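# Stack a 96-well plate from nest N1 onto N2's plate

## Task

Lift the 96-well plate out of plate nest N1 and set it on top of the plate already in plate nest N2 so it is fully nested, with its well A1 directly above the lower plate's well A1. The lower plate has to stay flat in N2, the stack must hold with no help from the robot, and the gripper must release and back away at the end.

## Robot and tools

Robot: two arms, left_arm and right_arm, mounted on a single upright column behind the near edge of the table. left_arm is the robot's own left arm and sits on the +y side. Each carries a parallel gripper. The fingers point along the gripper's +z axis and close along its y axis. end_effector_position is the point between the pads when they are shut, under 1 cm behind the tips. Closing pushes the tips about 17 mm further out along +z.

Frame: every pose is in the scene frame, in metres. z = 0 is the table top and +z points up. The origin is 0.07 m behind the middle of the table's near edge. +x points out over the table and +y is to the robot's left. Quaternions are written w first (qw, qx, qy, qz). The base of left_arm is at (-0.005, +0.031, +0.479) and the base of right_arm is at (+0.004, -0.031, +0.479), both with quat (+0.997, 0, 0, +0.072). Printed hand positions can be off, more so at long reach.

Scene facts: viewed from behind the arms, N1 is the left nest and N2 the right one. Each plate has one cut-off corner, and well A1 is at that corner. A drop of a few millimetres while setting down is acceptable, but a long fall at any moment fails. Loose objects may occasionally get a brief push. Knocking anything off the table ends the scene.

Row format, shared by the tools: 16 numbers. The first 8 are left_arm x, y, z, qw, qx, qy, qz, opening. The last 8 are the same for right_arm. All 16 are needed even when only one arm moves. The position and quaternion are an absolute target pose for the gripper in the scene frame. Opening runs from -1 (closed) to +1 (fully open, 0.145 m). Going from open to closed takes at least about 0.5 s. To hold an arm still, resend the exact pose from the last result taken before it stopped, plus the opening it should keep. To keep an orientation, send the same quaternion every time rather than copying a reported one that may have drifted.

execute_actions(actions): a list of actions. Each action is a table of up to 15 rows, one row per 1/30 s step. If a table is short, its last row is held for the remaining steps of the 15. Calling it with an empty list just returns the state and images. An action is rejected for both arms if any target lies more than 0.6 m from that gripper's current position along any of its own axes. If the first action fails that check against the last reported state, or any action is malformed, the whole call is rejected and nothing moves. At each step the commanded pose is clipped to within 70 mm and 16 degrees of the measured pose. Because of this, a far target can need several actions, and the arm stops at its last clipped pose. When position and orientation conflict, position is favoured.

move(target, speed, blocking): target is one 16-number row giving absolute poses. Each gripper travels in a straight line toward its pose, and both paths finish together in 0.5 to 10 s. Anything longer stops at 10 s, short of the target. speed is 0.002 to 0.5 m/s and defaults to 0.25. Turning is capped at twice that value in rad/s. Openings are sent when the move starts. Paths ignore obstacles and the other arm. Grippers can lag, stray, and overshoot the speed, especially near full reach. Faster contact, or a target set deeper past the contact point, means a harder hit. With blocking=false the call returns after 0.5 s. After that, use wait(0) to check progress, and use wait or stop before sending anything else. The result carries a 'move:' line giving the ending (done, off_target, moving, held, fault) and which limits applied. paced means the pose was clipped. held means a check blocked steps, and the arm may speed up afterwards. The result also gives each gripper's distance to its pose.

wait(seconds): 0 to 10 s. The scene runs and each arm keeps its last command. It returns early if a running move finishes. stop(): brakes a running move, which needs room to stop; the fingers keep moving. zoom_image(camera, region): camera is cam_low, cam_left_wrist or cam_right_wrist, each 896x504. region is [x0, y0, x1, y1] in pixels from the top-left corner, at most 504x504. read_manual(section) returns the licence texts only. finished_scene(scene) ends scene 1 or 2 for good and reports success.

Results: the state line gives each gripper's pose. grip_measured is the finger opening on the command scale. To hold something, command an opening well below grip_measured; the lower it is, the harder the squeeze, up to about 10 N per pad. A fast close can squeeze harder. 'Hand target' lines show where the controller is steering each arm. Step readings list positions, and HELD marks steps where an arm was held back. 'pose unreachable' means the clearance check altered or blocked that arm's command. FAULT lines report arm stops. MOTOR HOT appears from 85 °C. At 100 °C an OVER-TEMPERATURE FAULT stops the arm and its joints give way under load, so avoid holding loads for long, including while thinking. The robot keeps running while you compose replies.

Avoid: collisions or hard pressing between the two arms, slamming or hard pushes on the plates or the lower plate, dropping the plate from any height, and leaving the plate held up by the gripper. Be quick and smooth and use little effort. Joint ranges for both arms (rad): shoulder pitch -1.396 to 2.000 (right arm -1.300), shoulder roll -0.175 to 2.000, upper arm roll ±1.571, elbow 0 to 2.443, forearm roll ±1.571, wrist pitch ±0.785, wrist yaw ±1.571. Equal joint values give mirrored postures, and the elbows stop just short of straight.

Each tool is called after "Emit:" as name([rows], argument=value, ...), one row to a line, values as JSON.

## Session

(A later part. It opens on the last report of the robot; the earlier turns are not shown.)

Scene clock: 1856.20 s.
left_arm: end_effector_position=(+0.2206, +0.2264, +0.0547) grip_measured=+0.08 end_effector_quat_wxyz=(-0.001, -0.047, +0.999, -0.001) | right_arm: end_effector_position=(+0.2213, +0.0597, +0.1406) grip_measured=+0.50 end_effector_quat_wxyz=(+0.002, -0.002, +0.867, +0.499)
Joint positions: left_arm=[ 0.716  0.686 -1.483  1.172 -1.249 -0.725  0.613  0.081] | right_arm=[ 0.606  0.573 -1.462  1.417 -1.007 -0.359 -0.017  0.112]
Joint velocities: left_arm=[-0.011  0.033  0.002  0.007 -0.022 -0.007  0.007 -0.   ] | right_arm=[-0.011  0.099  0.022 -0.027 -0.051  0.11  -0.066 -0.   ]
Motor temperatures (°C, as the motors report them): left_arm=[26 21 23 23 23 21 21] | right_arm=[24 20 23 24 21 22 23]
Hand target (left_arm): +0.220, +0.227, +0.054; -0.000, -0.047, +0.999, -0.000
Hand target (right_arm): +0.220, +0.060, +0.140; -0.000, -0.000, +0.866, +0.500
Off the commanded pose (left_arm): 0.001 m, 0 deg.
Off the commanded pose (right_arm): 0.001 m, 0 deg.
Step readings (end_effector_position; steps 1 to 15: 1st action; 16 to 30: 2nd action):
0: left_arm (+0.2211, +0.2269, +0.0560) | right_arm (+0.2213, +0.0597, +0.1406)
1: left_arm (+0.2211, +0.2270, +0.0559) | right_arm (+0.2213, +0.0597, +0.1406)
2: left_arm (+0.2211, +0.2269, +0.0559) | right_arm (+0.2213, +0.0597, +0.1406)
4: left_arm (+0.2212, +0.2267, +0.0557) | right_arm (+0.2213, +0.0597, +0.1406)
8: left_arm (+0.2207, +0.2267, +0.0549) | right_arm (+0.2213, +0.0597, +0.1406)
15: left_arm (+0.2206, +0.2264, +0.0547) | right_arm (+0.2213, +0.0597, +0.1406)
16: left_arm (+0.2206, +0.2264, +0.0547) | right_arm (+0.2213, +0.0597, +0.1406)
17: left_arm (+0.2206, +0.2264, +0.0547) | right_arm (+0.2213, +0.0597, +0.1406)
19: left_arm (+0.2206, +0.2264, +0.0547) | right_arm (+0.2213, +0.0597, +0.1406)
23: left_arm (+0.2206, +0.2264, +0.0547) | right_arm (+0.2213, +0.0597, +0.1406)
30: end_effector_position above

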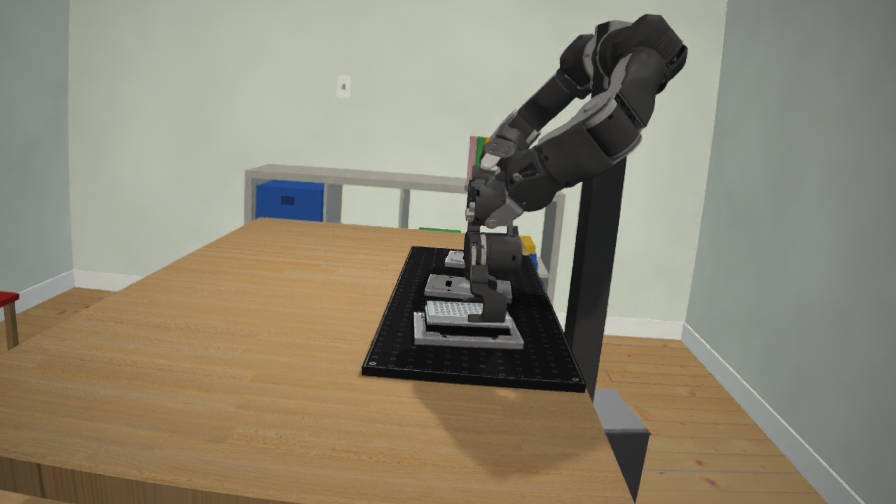

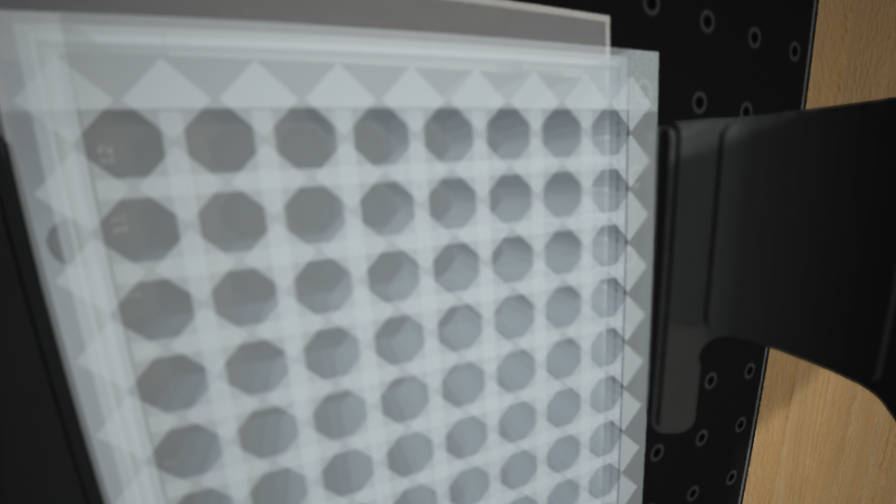

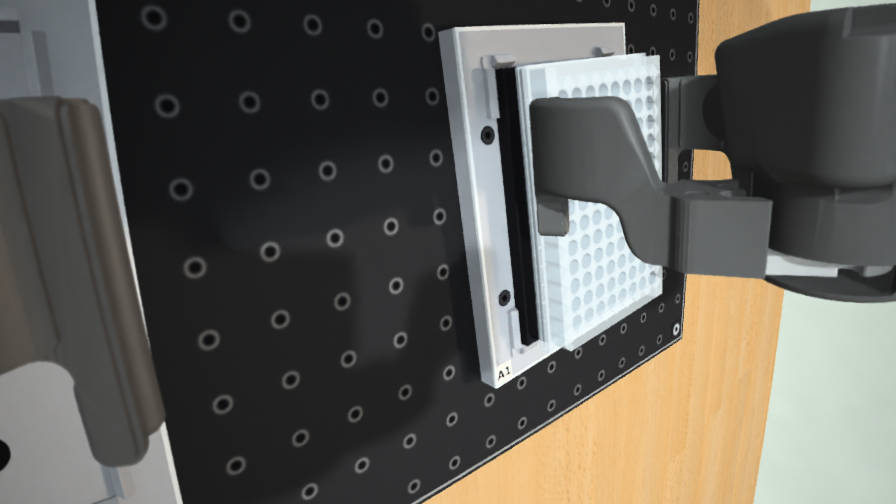

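Emit:
execute_actions([
  [[0.2203,0.2270,0.0540,0,-0.0475,0.99887,0,-0.3,0.22,0.06,0.14,0,0,0.866,0.5,0.5],[0.2203,0.2271,0.0542,0,-0.0475,0.99887,0,-0.3,0.22,0.06,0.14,0,0,0.866,0.5,0.5],[0.2203,0.2272,0.0544,0,-0.0475,0.99887,0,-0.3,0.22,0.06,0.14,0,0,0.866,0.5,0.5],[0.2203,0.2273,0.0546,0,-0.0475,0.99887,0,-0.3,0.22,0.06,0.14,0,0,0.866,0.5,0.5],[0.2203,0.2274,0.0548,0,-0.0475,0.99887,0,-0.3,0.22,0.06,0.14,0,0,0.866,0.5,0.5],[0.2203,0.2275,0.0550,0,-0.0475,0.99887,0,-0.3,0.22,0.06,0.14,0,0,0.866,0.5,0.5],[0.2203,0.2276,0.0552,0,-0.0475,0.99887,0,-0.3,0.22,0.06,0.14,0,0,0.866,0.5,0.5],[0.2203,0.2277,0.0552,0,-0.0475,0.99887,0,-0.3,0.22,0.06,0.14,0,0,0.866,0.5,0.5],[0.2203,0.2278,0.0552,0,-0.0475,0.99887,0,-0.3,0.22,0.06,0.14,0,0,0.866,0.5,0.5],[0.2203,0.2279,0.0552,0,-0.0475,0.99887,0,-0.3,0.22,0.06,0.14,0,0,0.866,0.5,0.5],[0.2203,0.2280,0.0552,0,-0.0475,0.99887,0,-0.3,0.22,0.06,0.14,0,0,0.866,0.5,0.5]],
  [[0.2203,0.2280,0.0552,0,-0.0475,0.99887,0,-0.3,0.22,0.06,0.14,0,0,0.866,0.5,0.5]],
])

Emit:
zoom_image(camera="cam_low", region=[410, 295, 530, 345])

Emit:
zoom_image(camera="cam_right_wrist", region=[470, 40, 610, 200])

Emit:
zoom_image(camera="cam_right_wrist", region=[490, 230, 630, 390])

Scene clock: 1895.93 s.
left_arm: end_effector_position=(+0.2204, +0.2266, +0.0550) grip_measured=+0.08 end_effector_quat_wxyz=(-0.001, -0.047, +0.999, -0.001) | right_arm: end_effector_position=(+0.2213, +0.0597, +0.1406) grip_measured=+0.50 end_effector_quat_wxyz=(+0.002, -0.002, +0.867, +0.499)
Joint positions: left_arm=[ 0.716  0.688 -1.483  1.175 -1.249 -0.725  0.613  0.081] | right_arm=[ 0.606  0.573 -1.462  1.417 -1.007 -0.359 -0.017  0.112]
Joint velocities: left_arm=[-0.011  0.033 -0.007 -0.022 -0.066  0.022 -0.037 -0.   ] | right_arm=[-0.055 -0.033 -0.012  0.002  0.022 -0.007 -0.022  0.   ]
Motor temperatures (°C, as the motors report them): left_arm=[26 21 23 23 23 21 21] | right_arm=[24 20 23 24 21 22 23]
Hand target (left_arm): +0.220, +0.228, +0.055; +0.000, -0.047, +0.999, +0.000
Hand target (right_arm): +0.220, +0.060, +0.140; -0.000, -0.000, +0.866, +0.500
Off the commanded pose (left_arm): 0.001 m, 0 deg.
Off the commanded pose (right_arm): 0.001 m, 0 deg.
Step readings (end_effector_position; steps 1 to 15: 1st action; 16 to 30: 2nd action):
0: left_arm (+0.2206, +0.2264, +0.0547) | right_arm (+0.2213, +0.0597, +0.1406)
1: left_arm (+0.2206, +0.2264, +0.0547) | right_arm (+0.2213, +0.0597, +0.1406)
2: left_arm (+0.2206, +0.2264, +0.0547) | right_arm (+0.2213, +0.0597, +0.1406)
4: left_arm (+0.2206, +0.2264, +0.0547) | right_arm (+0.2213, +0.0597, +0.1406)
8: left_arm (+0.2204, +0.2266, +0.0550) | right_arm (+0.2213, +0.0597, +0.1406)
15: left_arm (+0.2204, +0.2266, +0.0550) | right_arm (+0.2213, +0.0597, +0.1406)
16: left_arm (+0.2204, +0.2266, +0.0550) | right_arm (+0.2213, +0.0597, +0.1406)
17: left_arm (+0.2204, +0.2266, +0.0550) | right_arm (+0.2213, +0.0597, +0.1406)
19: left_arm (+0.2204, +0.2266, +0.0550) | right_arm (+0.2213, +0.0597, +0.1406)
23: left_arm (+0.2204, +0.2266, +0.0550) | right_arm (+0.2213, +0.0597, +0.1406)
30: end_effector_position above

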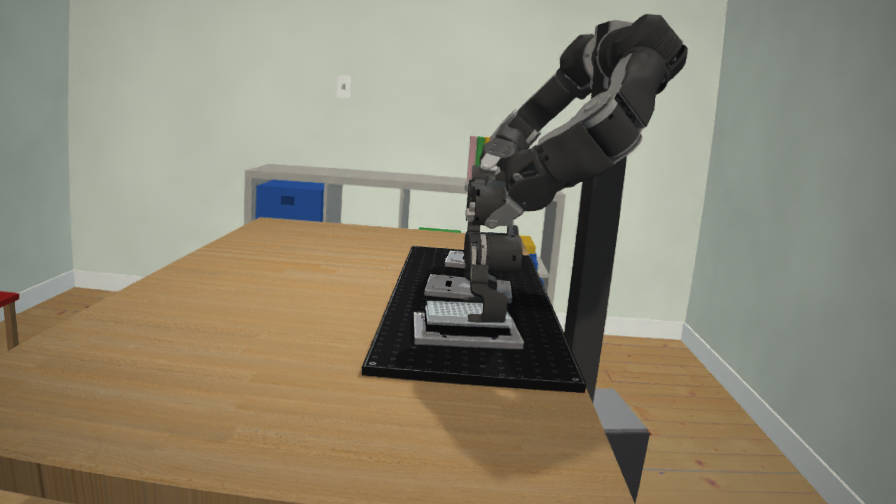

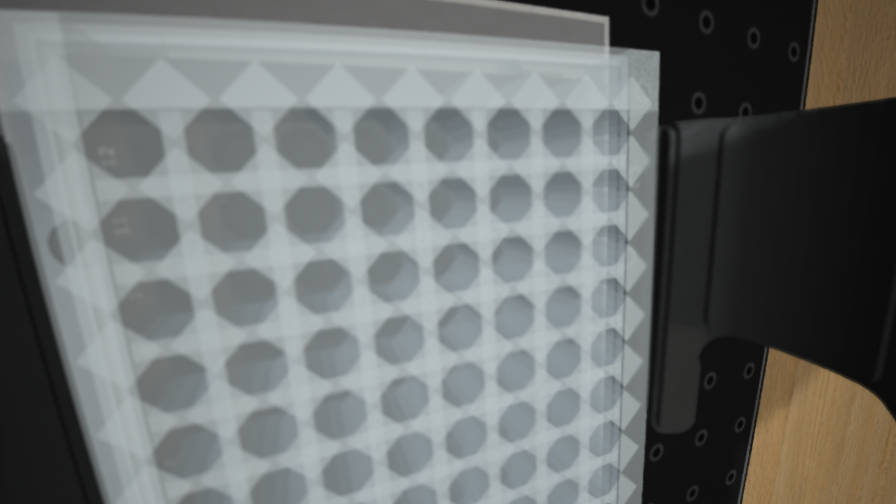

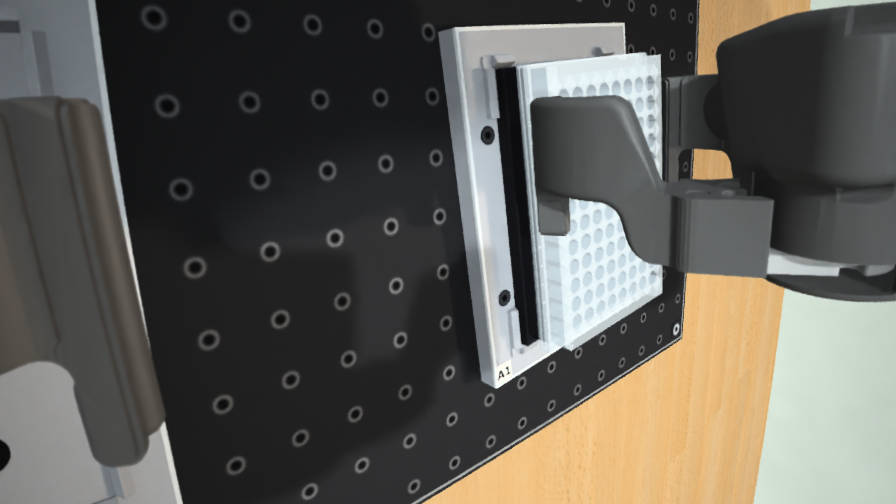

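Region (410, 295, 530, 345) of cam_low's 896x504 image, scaled by 4.200, with more detail than that image has; it fills the top 210 rows of this view, and the rest is white.

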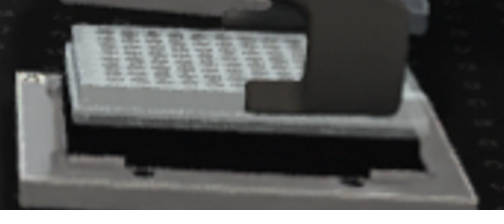

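Region (470, 40, 610, 200) of cam_right_wrist's 896x504 image, scaled by 3.150, with more detail than that image has; it fills the left 441 columns of this view, and the rest is white.

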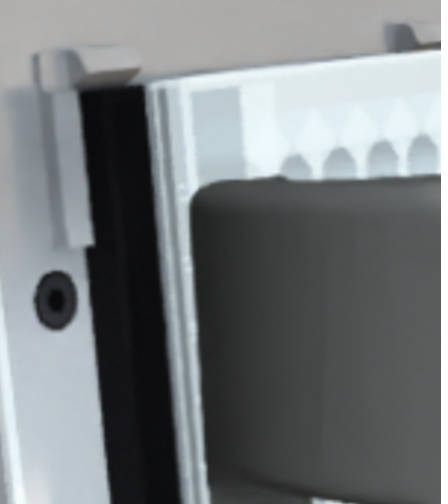

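Region (490, 230, 630, 390) of cam_right_wrist's 896x504 image, scaled by 3.150, with more detail than that image has; it fills the left 441 columns of this view, and the rest is white.

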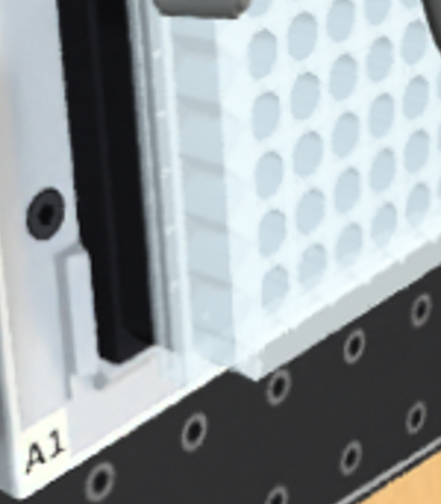

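Emit:
execute_actions([
  [[0.2203,0.2281,0.0553,0,-0.0475,0.99887,0,-0.3,0.22,0.06,0.14,0,0,0.866,0.5,0.5],[0.2203,0.2282,0.0554,0,-0.0475,0.99887,0,-0.3,0.22,0.06,0.14,0,0,0.866,0.5,0.5],[0.2203,0.2283,0.0555,0,-0.0475,0.99887,0,-0.3,0.22,0.06,0.14,0,0,0.866,0.5,0.5],[0.2203,0.2284,0.0556,0,-0.0475,0.99887,0,-0.3,0.22,0.06,0.14,0,0,0.866,0.5,0.5],[0.2203,0.2285,0.0557,0,-0.0475,0.99887,0,-0.3,0.22,0.06,0.14,0,0,0.866,0.5,0.5],[0.2203,0.2286,0.0558,0,-0.0475,0.99887,0,-0.3,0.22,0.06,0.14,0,0,0.866,0.5,0.5]],
])

Scene clock: 1912.10 s.
left_arm: end_effector_position=(+0.2202, +0.2268, +0.0553) grip_measured=+0.08 end_effector_quat_wxyz=(-0.000, -0.047, +0.999, -0.001) | right_arm: end_effector_position=(+0.2213, +0.0597, +0.1406) grip_measured=+0.50 end_effector_quat_wxyz=(+0.002, -0.002, +0.867, +0.499)
Joint positions: left_arm=[ 0.716  0.691 -1.483  1.178 -1.249 -0.725  0.613  0.081] | right_arm=[ 0.606  0.573 -1.462  1.417 -1.007 -0.359 -0.017  0.112]
Joint velocities: left_arm=[-0.011  0.011 -0.002 -0.012 -0.022  0.022 -0.066 -0.   ] | right_arm=[ 0.011 -0.011 -0.017  0.012  0.022  0.022 -0.051 -0.   ]
Motor temperatures (°C, as the motors report them): left_arm=[27 21 23 23 23 21 21] | right_arm=[24 20 23 24 21 22 23]
Hand target (left_arm): +0.220, +0.229, +0.056; +0.000, -0.047, +0.999, +0.000
Hand target (right_arm): +0.220, +0.060, +0.140; -0.000, -0.000, +0.866, +0.500
Off the commanded pose (left_arm): 0.002 m, 0 deg.
Off the commanded pose (right_arm): 0.001 m, 0 deg.
Step readings (end_effector_position):
0: left_arm (+0.2204, +0.2266, +0.0550) | right_arm (+0.2213, +0.0597, +0.1406)
1: left_arm (+0.2204, +0.2266, +0.0550) | right_arm (+0.2213, +0.0597, +0.1406)
2: left_arm (+0.2204, +0.2266, +0.0551) | right_arm (+0.2213, +0.0597, +0.1406)
4: left_arm (+0.2202, +0.2268, +0.0552) | right_arm (+0.2213, +0.0597, +0.1406)
8: left_arm (+0.2202, +0.2268, +0.0553) | right_arm (+0.2213, +0.0597, +0.1406)
15: end_effector_position above

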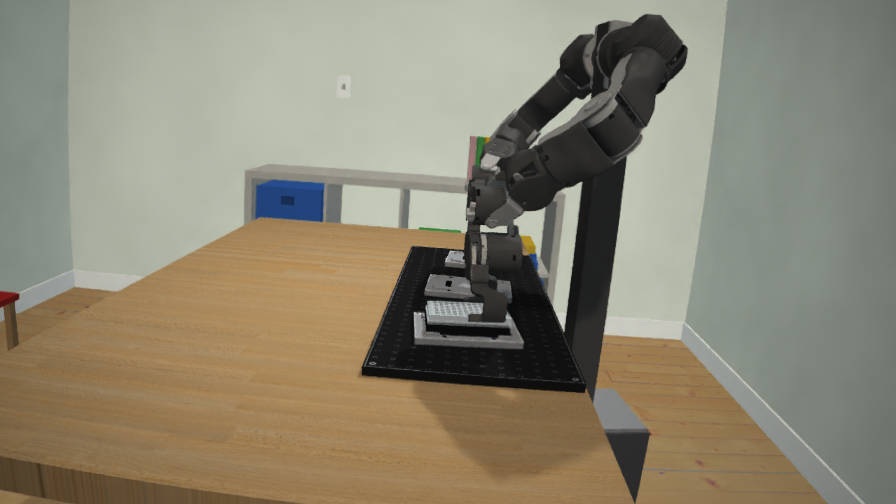

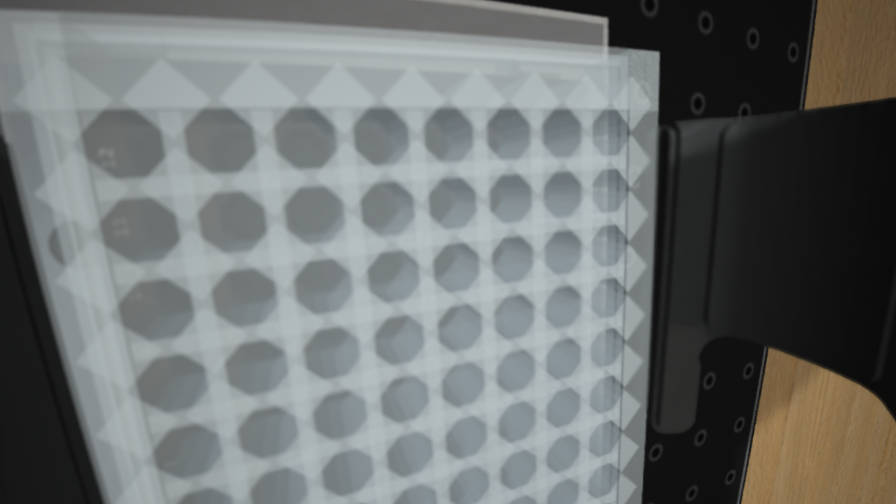

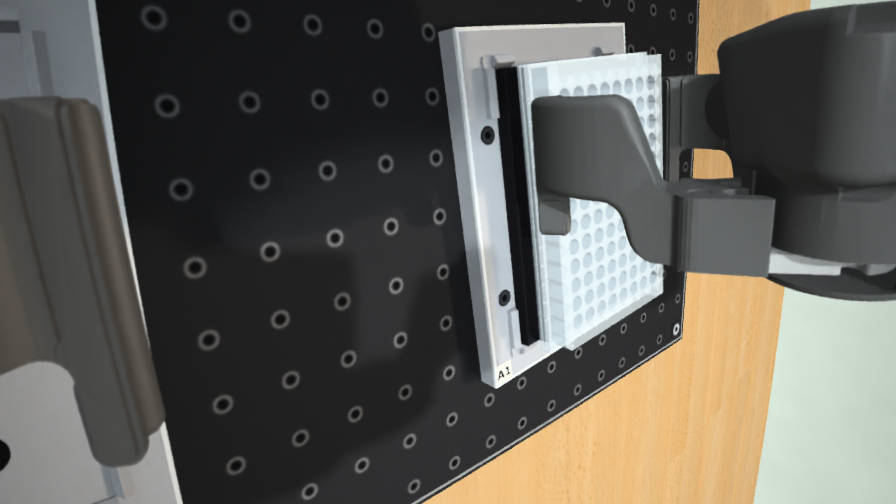

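Emit:
execute_actions([
  [[0.2203,0.2285,0.0557,0,-0.0475,0.99887,0,-0.3,0.22,0.06,0.14,0,0,0.866,0.5,0.5],[0.2203,0.2284,0.0556,0,-0.0475,0.99887,0,-0.3,0.22,0.06,0.14,0,0,0.866,0.5,0.5],[0.2203,0.2283,0.0555,0,-0.0475,0.99887,0,-0.3,0.22,0.06,0.14,0,0,0.866,0.5,0.5],[0.2203,0.2282,0.0554,0,-0.0475,0.99887,0,-0.3,0.22,0.06,0.14,0,0,0.866,0.5,0.5],[0.2203,0.2281,0.0553,0,-0.0475,0.99887,0,-0.3,0.22,0.06,0.14,0,0,0.866,0.5,0.5],[0.2203,0.2281,0.0552,0,-0.0475,0.99887,0,-0.3,0.22,0.06,0.14,0,0,0.866,0.5,0.5],[0.2203,0.2281,0.0551,0,-0.0475,0.99887,0,-0.3,0.22,0.06,0.14,0,0,0.866,0.5,0.5],[0.2203,0.2281,0.0550,0,-0.0475,0.99887,0,-0.3,0.22,0.06,0.14,0,0,0.866,0.5,0.5],[0.2203,0.2281,0.0549,0,-0.0475,0.99887,0,-0.3,0.22,0.06,0.14,0,0,0.866,0.5,0.5],[0.2203,0.2281,0.0548,0,-0.0475,0.99887,0,-0.3,0.22,0.06,0.14,0,0,0.866,0.5,0.5],[0.2203,0.2281,0.0547,0,-0.0475,0.99887,0,-0.3,0.22,0.06,0.14,0,0,0.866,0.5,0.5],[0.2203,0.2281,0.0546,0,-0.0475,0.99887,0,-0.3,0.22,0.06,0.14,0,0,0.866,0.5,0.5]],
])

Scene clock: 1936.47 s.
left_arm: end_effector_position=(+0.2203, +0.2266, +0.0551) grip_measured=+0.08 end_effector_quat_wxyz=(-0.001, -0.047, +0.999, -0.002) | right_arm: end_effector_position=(+0.2213, +0.0597, +0.1406) grip_measured=+0.50 end_effector_quat_wxyz=(+0.002, -0.002, +0.867, +0.499)
Joint positions: left_arm=[ 0.716  0.69  -1.483  1.176 -1.249 -0.725  0.61   0.081] | right_arm=[ 0.606  0.573 -1.462  1.417 -1.007 -0.359 -0.017  0.112]
Joint velocities: left_arm=[-0.055  0.011 -0.022  0.012 -0.007 -0.007  0.022 -0.   ] | right_arm=[-0.055  0.033  0.007  0.007 -0.066 -0.081 -0.007 -0.   ]
Motor temperatures (°C, as the motors report them): left_arm=[27 21 23 23 23 21 21] | right_arm=[24 20 23 24 21 22 23]
Hand target (left_arm): +0.220, +0.228, +0.055; +0.000, -0.047, +0.999, -0.000
Hand target (right_arm): +0.220, +0.060, +0.140; -0.000, -0.000, +0.866, +0.500
Off the commanded pose (left_arm): 0.002 m, 0 deg.
Off the commanded pose (right_arm): 0.001 m, 0 deg.
Step readings (end_effector_position):
0: left_arm (+0.2202, +0.2268, +0.0553) | right_arm (+0.2213, +0.0597, +0.1406)
1: left_arm (+0.2202, +0.2268, +0.0553) | right_arm (+0.2213, +0.0597, +0.1406)
2: left_arm (+0.2202, +0.2268, +0.0553) | right_arm (+0.2213, +0.0597, +0.1406)
4: left_arm (+0.2202, +0.2268, +0.0553) | right_arm (+0.2213, +0.0597, +0.1406)
8: left_arm (+0.2202, +0.2267, +0.0553) | right_arm (+0.2213, +0.0597, +0.1406)
15: end_effector_position above

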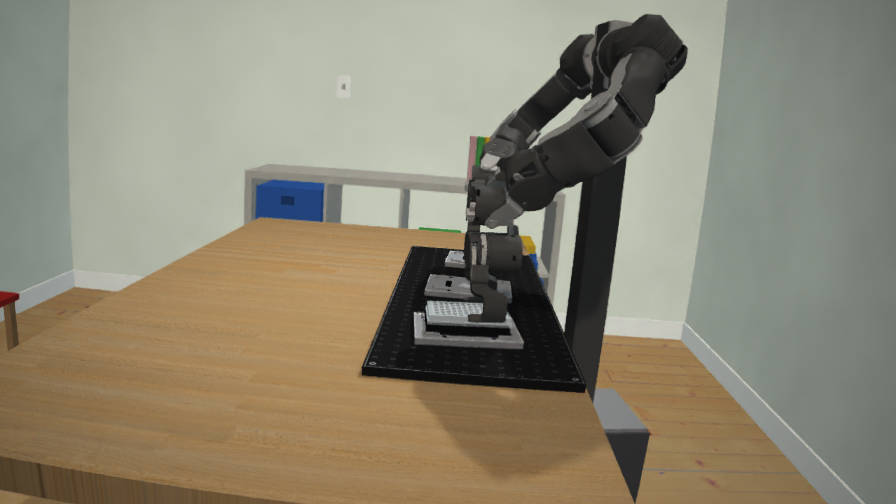

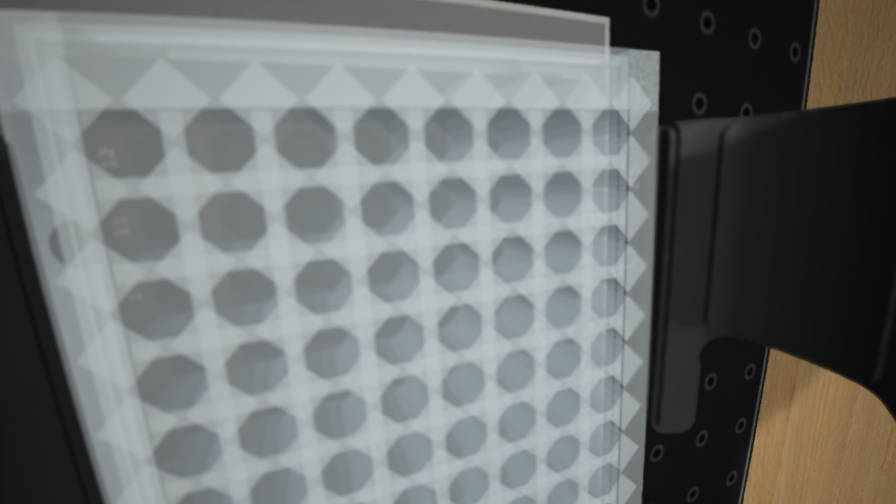

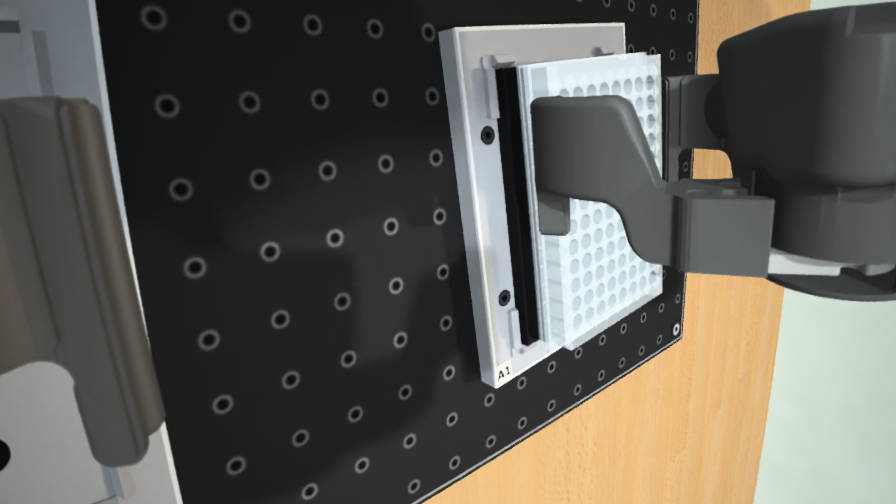

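Emit:
execute_actions([
  [[0.2203,0.2283,0.0548,0,-0.0475,0.99887,0,-0.3,0.22,0.06,0.14,0,0,0.866,0.5,0.5],[0.2203,0.2285,0.0550,0,-0.0475,0.99887,0,-0.3,0.22,0.06,0.14,0,0,0.866,0.5,0.5],[0.2203,0.2287,0.0552,0,-0.0475,0.99887,0,-0.3,0.22,0.06,0.14,0,0,0.866,0.5,0.5],[0.2203,0.2289,0.0554,0,-0.0475,0.99887,0,-0.3,0.22,0.06,0.14,0,0,0.866,0.5,0.5],[0.2203,0.2291,0.0556,0,-0.0475,0.99887,0,-0.3,0.22,0.06,0.14,0,0,0.866,0.5,0.5],[0.2203,0.2292,0.0556,0,-0.0475,0.99887,0,-0.3,0.22,0.06,0.14,0,0,0.866,0.5,0.5],[0.2203,0.2293,0.0556,0,-0.0475,0.99887,0,-0.3,0.22,0.06,0.14,0,0,0.866,0.5,0.5],[0.2203,0.2294,0.0556,0,-0.0475,0.99887,0,-0.3,0.22,0.06,0.14,0,0,0.866,0.5,0.5],[0.2203,0.2295,0.0556,0,-0.0475,0.99887,0,-0.3,0.22,0.06,0.14,0,0,0.866,0.5,0.5]],
])

Scene clock: 1966.70 s.
left_arm: end_effector_position=(+0.2202, +0.2268, +0.0552) grip_measured=+0.08 end_effector_quat_wxyz=(-0.000, -0.047, +0.999, -0.003) | right_arm: end_effector_position=(+0.2213, +0.0597, +0.1406) grip_measured=+0.50 end_effector_quat_wxyz=(+0.002, -0.002, +0.867, +0.499)
Joint positions: left_arm=[ 0.716  0.691 -1.483  1.176 -1.249 -0.725  0.607  0.081] | right_arm=[ 0.606  0.573 -1.462  1.417 -1.007 -0.359 -0.017  0.112]
Joint velocities: left_arm=[-0.033  0.099 -0.012  0.017 -0.007  0.022 -0.007  0.   ] | right_arm=[-0.033  0.011  0.002 -0.007 -0.007 -0.007 -0.007 -0.   ]
Motor temperatures (°C, as the motors report them): left_arm=[27 21 23 23 23 21 21] | right_arm=[24 20 23 24 21 22 23]
Hand target (left_arm): +0.220, +0.230, +0.056; -0.000, -0.048, +0.999, +0.000
Hand target (right_arm): +0.220, +0.060, +0.140; -0.000, -0.000, +0.866, +0.500
Off the commanded pose (left_arm): 0.003 m, 0 deg.
Off the commanded pose (right_arm): 0.001 m, 0 deg.
Step readings (end_effector_position):
0: left_arm (+0.2203, +0.2266, +0.0551) | right_arm (+0.2213, +0.0597, +0.1406)
1: left_arm (+0.2203, +0.2266, +0.0551) | right_arm (+0.2213, +0.0597, +0.1406)
2: left_arm (+0.2203, +0.2266, +0.0551) | right_arm (+0.2213, +0.0597, +0.1406)
4: left_arm (+0.2203, +0.2266, +0.0551) | right_arm (+0.2213, +0.0597, +0.1406)
8: left_arm (+0.2202, +0.2267, +0.0552) | right_arm (+0.2213, +0.0597, +0.1406)
15: end_effector_position above

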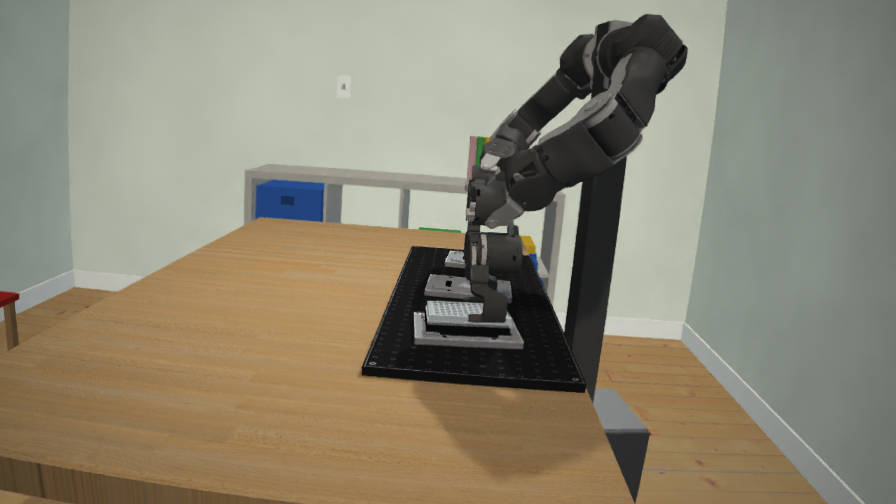

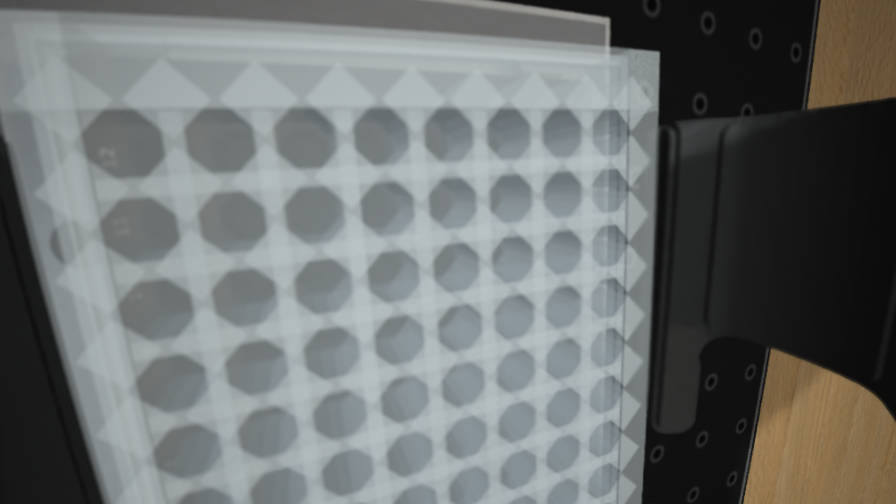

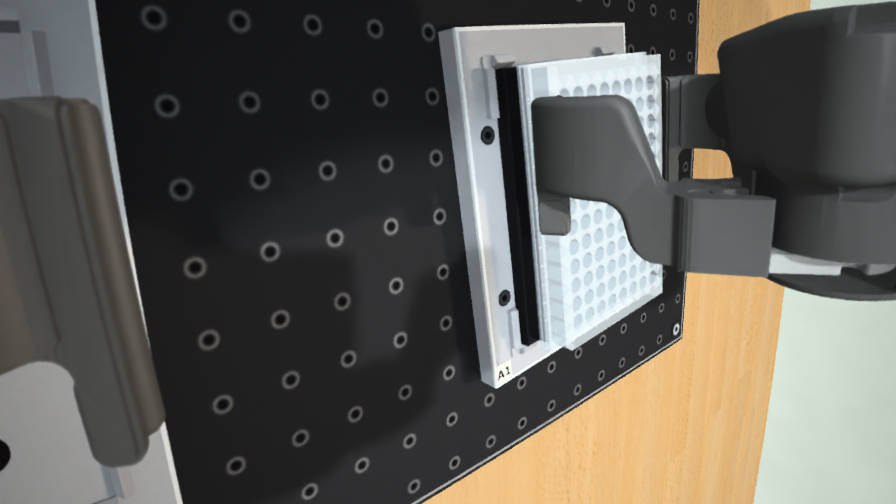

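Emit:
execute_actions([
  [[0.2203,0.2290,0.0555,0,-0.0475,0.99887,0,-0.3,0.22,0.06,0.14,0,0,0.866,0.5,0.5],[0.2203,0.2285,0.0554,0,-0.0475,0.99887,0,-0.3,0.22,0.06,0.14,0,0,0.866,0.5,0.5],[0.2203,0.2280,0.0553,0,-0.0475,0.99887,0,-0.3,0.22,0.06,0.14,0,0,0.866,0.5,0.5],[0.2203,0.2276,0.0552,0,-0.0475,0.99887,0,-0.3,0.22,0.06,0.14,0,0,0.866,0.5,0.5],[0.2203,0.2272,0.0551,0,-0.0475,0.99887,0,-0.3,0.22,0.06,0.14,0,0,0.866,0.5,0.5]],
])

Emit:
zoom_image(camera="cam_low", region=[415, 295, 465, 345])

Emit:
zoom_image(camera="cam_low", region=[485, 295, 535, 345])

Emit:
zoom_image(camera="cam_right_wrist", region=[480, 50, 580, 150])

Emit:
zoom_image(camera="cam_right_wrist", region=[500, 270, 600, 370])

Scene clock: 1991.00 s.
left_arm: end_effector_position=(+0.2203, +0.2265, +0.0552) grip_measured=+0.08 end_effector_quat_wxyz=(-0.000, -0.047, +0.999, -0.003) | right_arm: end_effector_position=(+0.2213, +0.0597, +0.1406) grip_measured=+0.50 end_effector_quat_wxyz=(+0.002, -0.002, +0.867, +0.499)
Joint positions: left_arm=[ 0.716  0.691 -1.483  1.176 -1.249 -0.725  0.607  0.081] | right_arm=[ 0.606  0.573 -1.462  1.417 -1.007 -0.359 -0.017  0.112]
Joint velocities: left_arm=[-0.033 -0.033 -0.012 -0.012  0.022 -0.007 -0.037 -0.   ] | right_arm=[ 0.055 -0.011  0.017 -0.002 -0.11  -0.022 -0.037  0.   ]
Motor temperatures (°C, as the motors report them): left_arm=[27 21 23 23 23 21 21] | right_arm=[24 20 23 24 21 22 23]
Hand target (left_arm): +0.220, +0.227, +0.055; +0.000, -0.047, +0.999, -0.000
Hand target (right_arm): +0.220, +0.060, +0.140; -0.000, -0.000, +0.866, +0.500
Off the commanded pose (left_arm): 0.001 m, 0 deg.
Off the commanded pose (right_arm): 0.001 m, 0 deg.
Step readings (end_effector_position):
0: left_arm (+0.2202, +0.2268, +0.0552) | right_arm (+0.2213, +0.0597, +0.1406)
1: left_arm (+0.2202, +0.2268, +0.0552) | right_arm (+0.2213, +0.0597, +0.1406)
2: left_arm (+0.2202, +0.2268, +0.0552) | right_arm (+0.2213, +0.0597, +0.1406)
4: left_arm (+0.2202, +0.2266, +0.0552) | right_arm (+0.2213, +0.0597, +0.1406)
8: left_arm (+0.2203, +0.2265, +0.0552) | right_arm (+0.2213, +0.0597, +0.1406)
15: end_effector_position above

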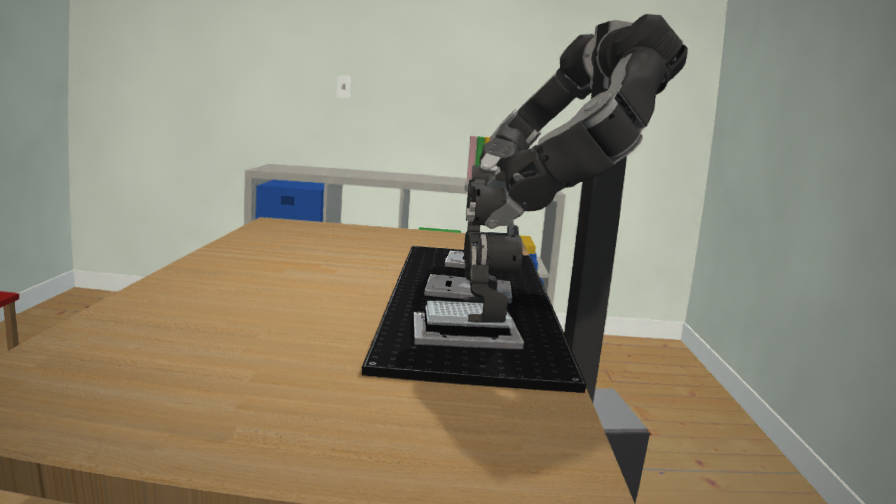

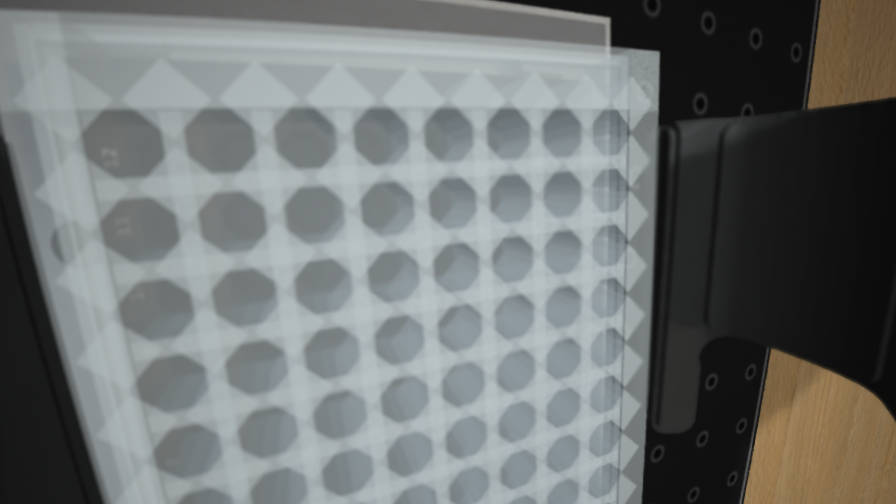

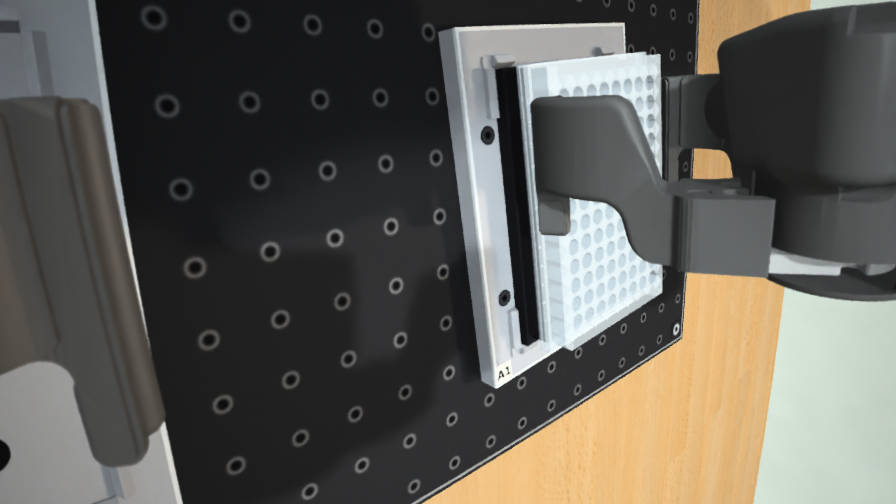

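Region (415, 295, 465, 345) of cam_low's 896x504 image, scaled by 10.080, with more detail than that image has.

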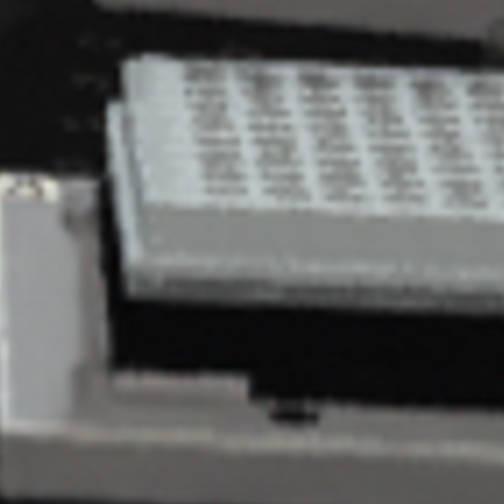

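Region (485, 295, 535, 345) of cam_low's 896x504 image, scaled by 10.080, with more detail than that image has.

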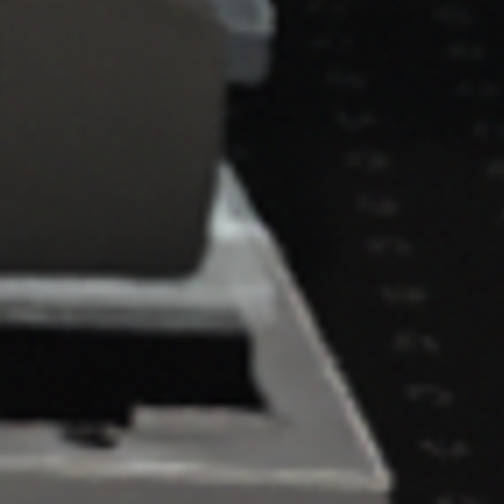

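Region (480, 50, 580, 150) of cam_right_wrist's 896x504 image, scaled by 5.040, with more detail than that image has.

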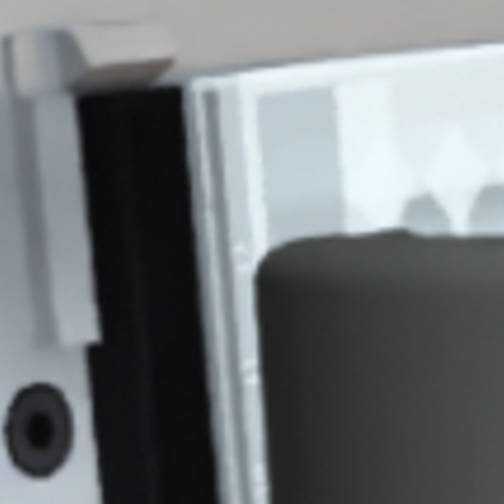

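Region (500, 270, 600, 370) of cam_right_wrist's 896x504 image, scaled by 5.040, with more detail than that image has.

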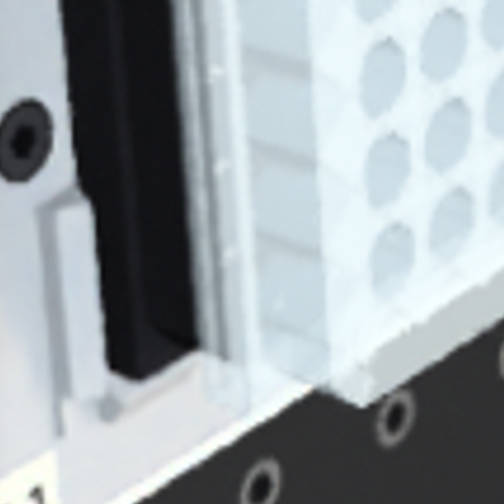

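Emit:
execute_actions([
  [[0.2203,0.2272,0.0550,0,-0.0475,0.99887,0,-0.3,0.22,0.06,0.14,0,0,0.866,0.5,0.5],[0.2203,0.2272,0.0549,0,-0.0475,0.99887,0,-0.3,0.22,0.06,0.14,0,0,0.866,0.5,0.5],[0.2203,0.2272,0.0548,0,-0.0475,0.99887,0,-0.3,0.22,0.06,0.14,0,0,0.866,0.5,0.5],[0.2203,0.2272,0.0547,0,-0.0475,0.99887,0,-0.3,0.22,0.06,0.14,0,0,0.866,0.5,0.5],[0.2203,0.2272,0.0546,0,-0.0475,0.99887,0,-0.3,0.22,0.06,0.14,0,0,0.866,0.5,0.5],[0.2203,0.2272,0.0545,0,-0.0475,0.99887,0,-0.3,0.22,0.06,0.14,0,0,0.866,0.5,0.5],[0.2203,0.2272,0.0544,0,-0.0475,0.99887,0,-0.3,0.22,0.06,0.14,0,0,0.866,0.5,0.5],[0.2203,0.2272,0.0543,0,-0.0475,0.99887,0,-0.3,0.22,0.06,0.14,0,0,0.866,0.5,0.5],[0.2203,0.2272,0.0542,0,-0.0475,0.99887,0,-0.3,0.22,0.06,0.14,0,0,0.866,0.5,0.5],[0.2203,0.2272,0.0541,0,-0.0475,0.99887,0,-0.3,0.22,0.06,0.14,0,0,0.866,0.5,0.5],[0.2203,0.2272,0.0540,0,-0.0475,0.99887,0,-0.3,0.22,0.06,0.14,0,0,0.866,0.5,0.5],[0.2203,0.2272,0.0539,0,-0.0475,0.99887,0,-0.3,0.22,0.06,0.14,0,0,0.866,0.5,0.5],[0.2203,0.2272,0.0538,0,-0.0475,0.99887,0,-0.3,0.22,0.06,0.14,0,0,0.866,0.5,0.5],[0.2203,0.2272,0.0537,0,-0.0475,0.99887,0,-0.3,0.22,0.06,0.14,0,0,0.866,0.5,0.5],[0.2203,0.2272,0.0536,0,-0.0475,0.99887,0,-0.3,0.22,0.06,0.14,0,0,0.866,0.5,0.5]],
  [[0.2203,0.2272,0.0535,0,-0.0475,0.99887,0,-0.3,0.22,0.06,0.14,0,0,0.866,0.5,0.5],[0.2203,0.2272,0.0534,0,-0.0475,0.99887,0,-0.3,0.22,0.06,0.14,0,0,0.866,0.5,0.5],[0.2203,0.2272,0.0533,0,-0.0475,0.99887,0,-0.3,0.22,0.06,0.14,0,0,0.866,0.5,0.5],[0.2203,0.2272,0.0532,0,-0.0475,0.99887,0,-0.3,0.22,0.06,0.14,0,0,0.866,0.5,0.5]],
])

Emit:
zoom_image(camera="cam_low", region=[415, 295, 465, 345])

Emit:
zoom_image(camera="cam_low", region=[485, 295, 535, 345])

Emit:
zoom_image(camera="cam_right_wrist", region=[480, 50, 580, 150])

Emit:
zoom_image(camera="cam_right_wrist", region=[500, 270, 600, 370])

Scene clock: 2112.00 s.
left_arm: end_effector_position=(+0.2209, +0.2264, +0.0544) grip_measured=+0.08 end_effector_quat_wxyz=(-0.000, -0.047, +0.999, -0.002) | right_arm: end_effector_position=(+0.2213, +0.0597, +0.1406) grip_measured=+0.50 end_effector_quat_wxyz=(+0.002, -0.002, +0.867, +0.499)
Joint positions: left_arm=[ 0.716  0.685 -1.483  1.169 -1.251 -0.725  0.607  0.081] | right_arm=[ 0.606  0.573 -1.462  1.417 -1.007 -0.359 -0.017  0.112]
Joint velocities: left_arm=[-0.011  0.033 -0.022  0.007 -0.066 -0.022 -0.007  0.   ] | right_arm=[-0.011  0.055  0.002  0.017 -0.022 -0.051 -0.007 -0.   ]
Motor temperatures (°C, as the motors report them): left_arm=[27 21 23 23 23 21 21] | right_arm=[24 20 23 24 21 22 23]
Hand target (left_arm): +0.220, +0.227, +0.053; +0.000, -0.047, +0.999, -0.000
Hand target (right_arm): +0.220, +0.060, +0.140; -0.000, -0.000, +0.866, +0.500
Off the commanded pose (left_arm): 0.002 m, 0 deg.
Off the commanded pose (right_arm): 0.001 m, 0 deg.
Step readings (end_effector_position; steps 1 to 15: 1st action; 16 to 30: 2nd action):
0: left_arm (+0.2203, +0.2265, +0.0552) | right_arm (+0.2213, +0.0597, +0.1406)
1: left_arm (+0.2203, +0.2265, +0.0552) | right_arm (+0.2213, +0.0597, +0.1406)
2: left_arm (+0.2203, +0.2265, +0.0552) | right_arm (+0.2213, +0.0597, +0.1406)
4: left_arm (+0.2203, +0.2263, +0.0551) | right_arm (+0.2213, +0.0597, +0.1406)
8: left_arm (+0.2204, +0.2264, +0.0549) | right_arm (+0.2213, +0.0597, +0.1406)
15: left_arm (+0.2208, +0.2264, +0.0546) | right_arm (+0.2213, +0.0597, +0.1406)
16: left_arm (+0.2208, +0.2264, +0.0545) | right_arm (+0.2213, +0.0597, +0.1406)
17: left_arm (+0.2208, +0.2266, +0.0545) | right_arm (+0.2213, +0.0597, +0.1406)
19: left_arm (+0.2209, +0.2266, +0.0544) | right_arm (+0.2213, +0.0597, +0.1406)
23: left_arm (+0.2209, +0.2264, +0.0544) | right_arm (+0.2213, +0.0597, +0.1406)
30: end_effector_position above

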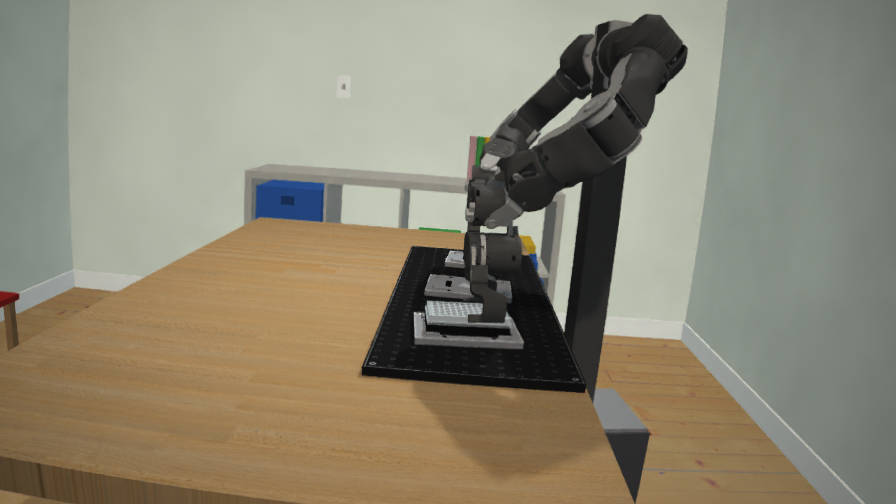

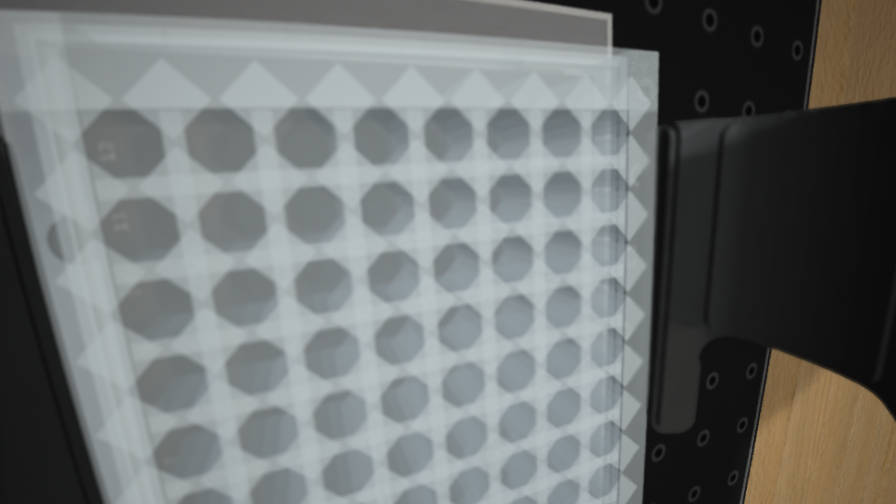

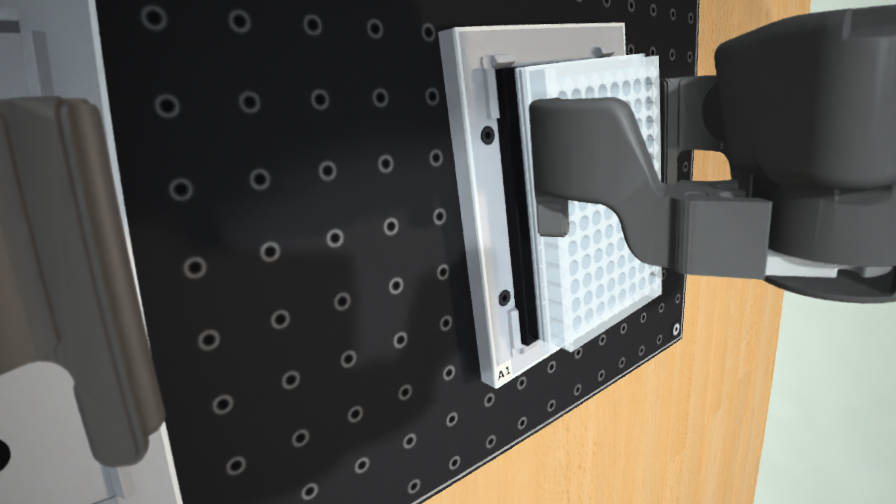

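Region (415, 295, 465, 345) of cam_low's 896x504 image, scaled by 10.080, with more detail than that image has.

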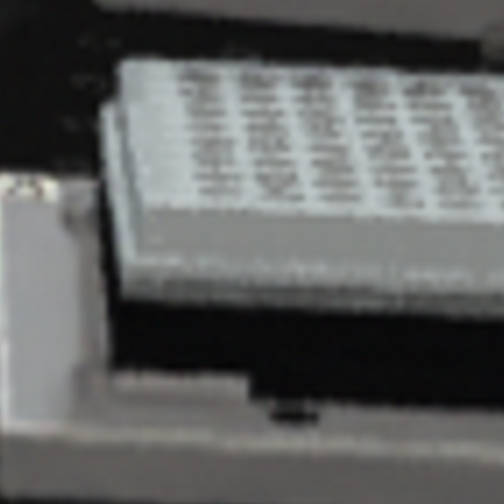

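Region (485, 295, 535, 345) of cam_low's 896x504 image, scaled by 10.080, with more detail than that image has.

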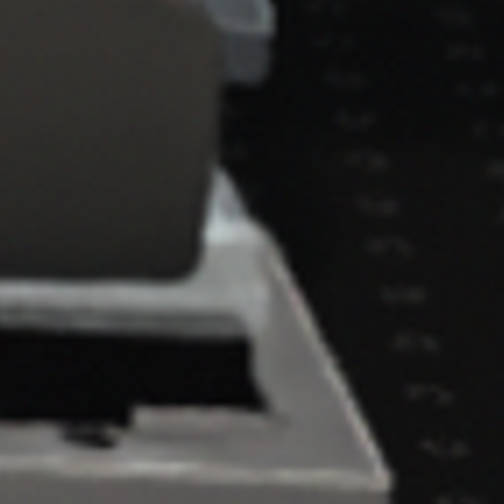

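Region (480, 50, 580, 150) of cam_right_wrist's 896x504 image, scaled by 5.040, with more detail than that image has.

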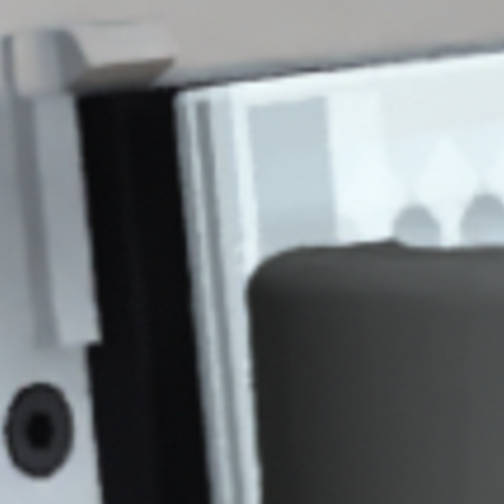

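Region (500, 270, 600, 370) of cam_right_wrist's 896x504 image, scaled by 5.040, with more detail than that image has.

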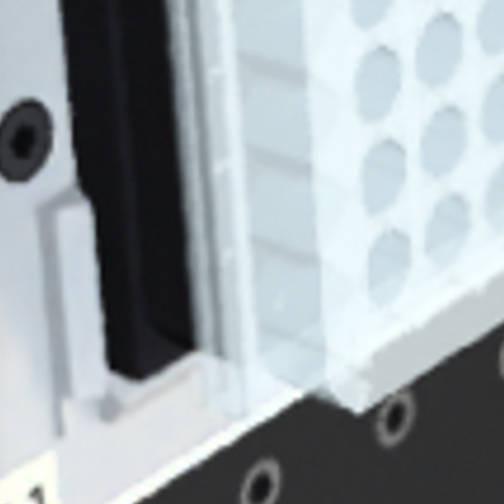

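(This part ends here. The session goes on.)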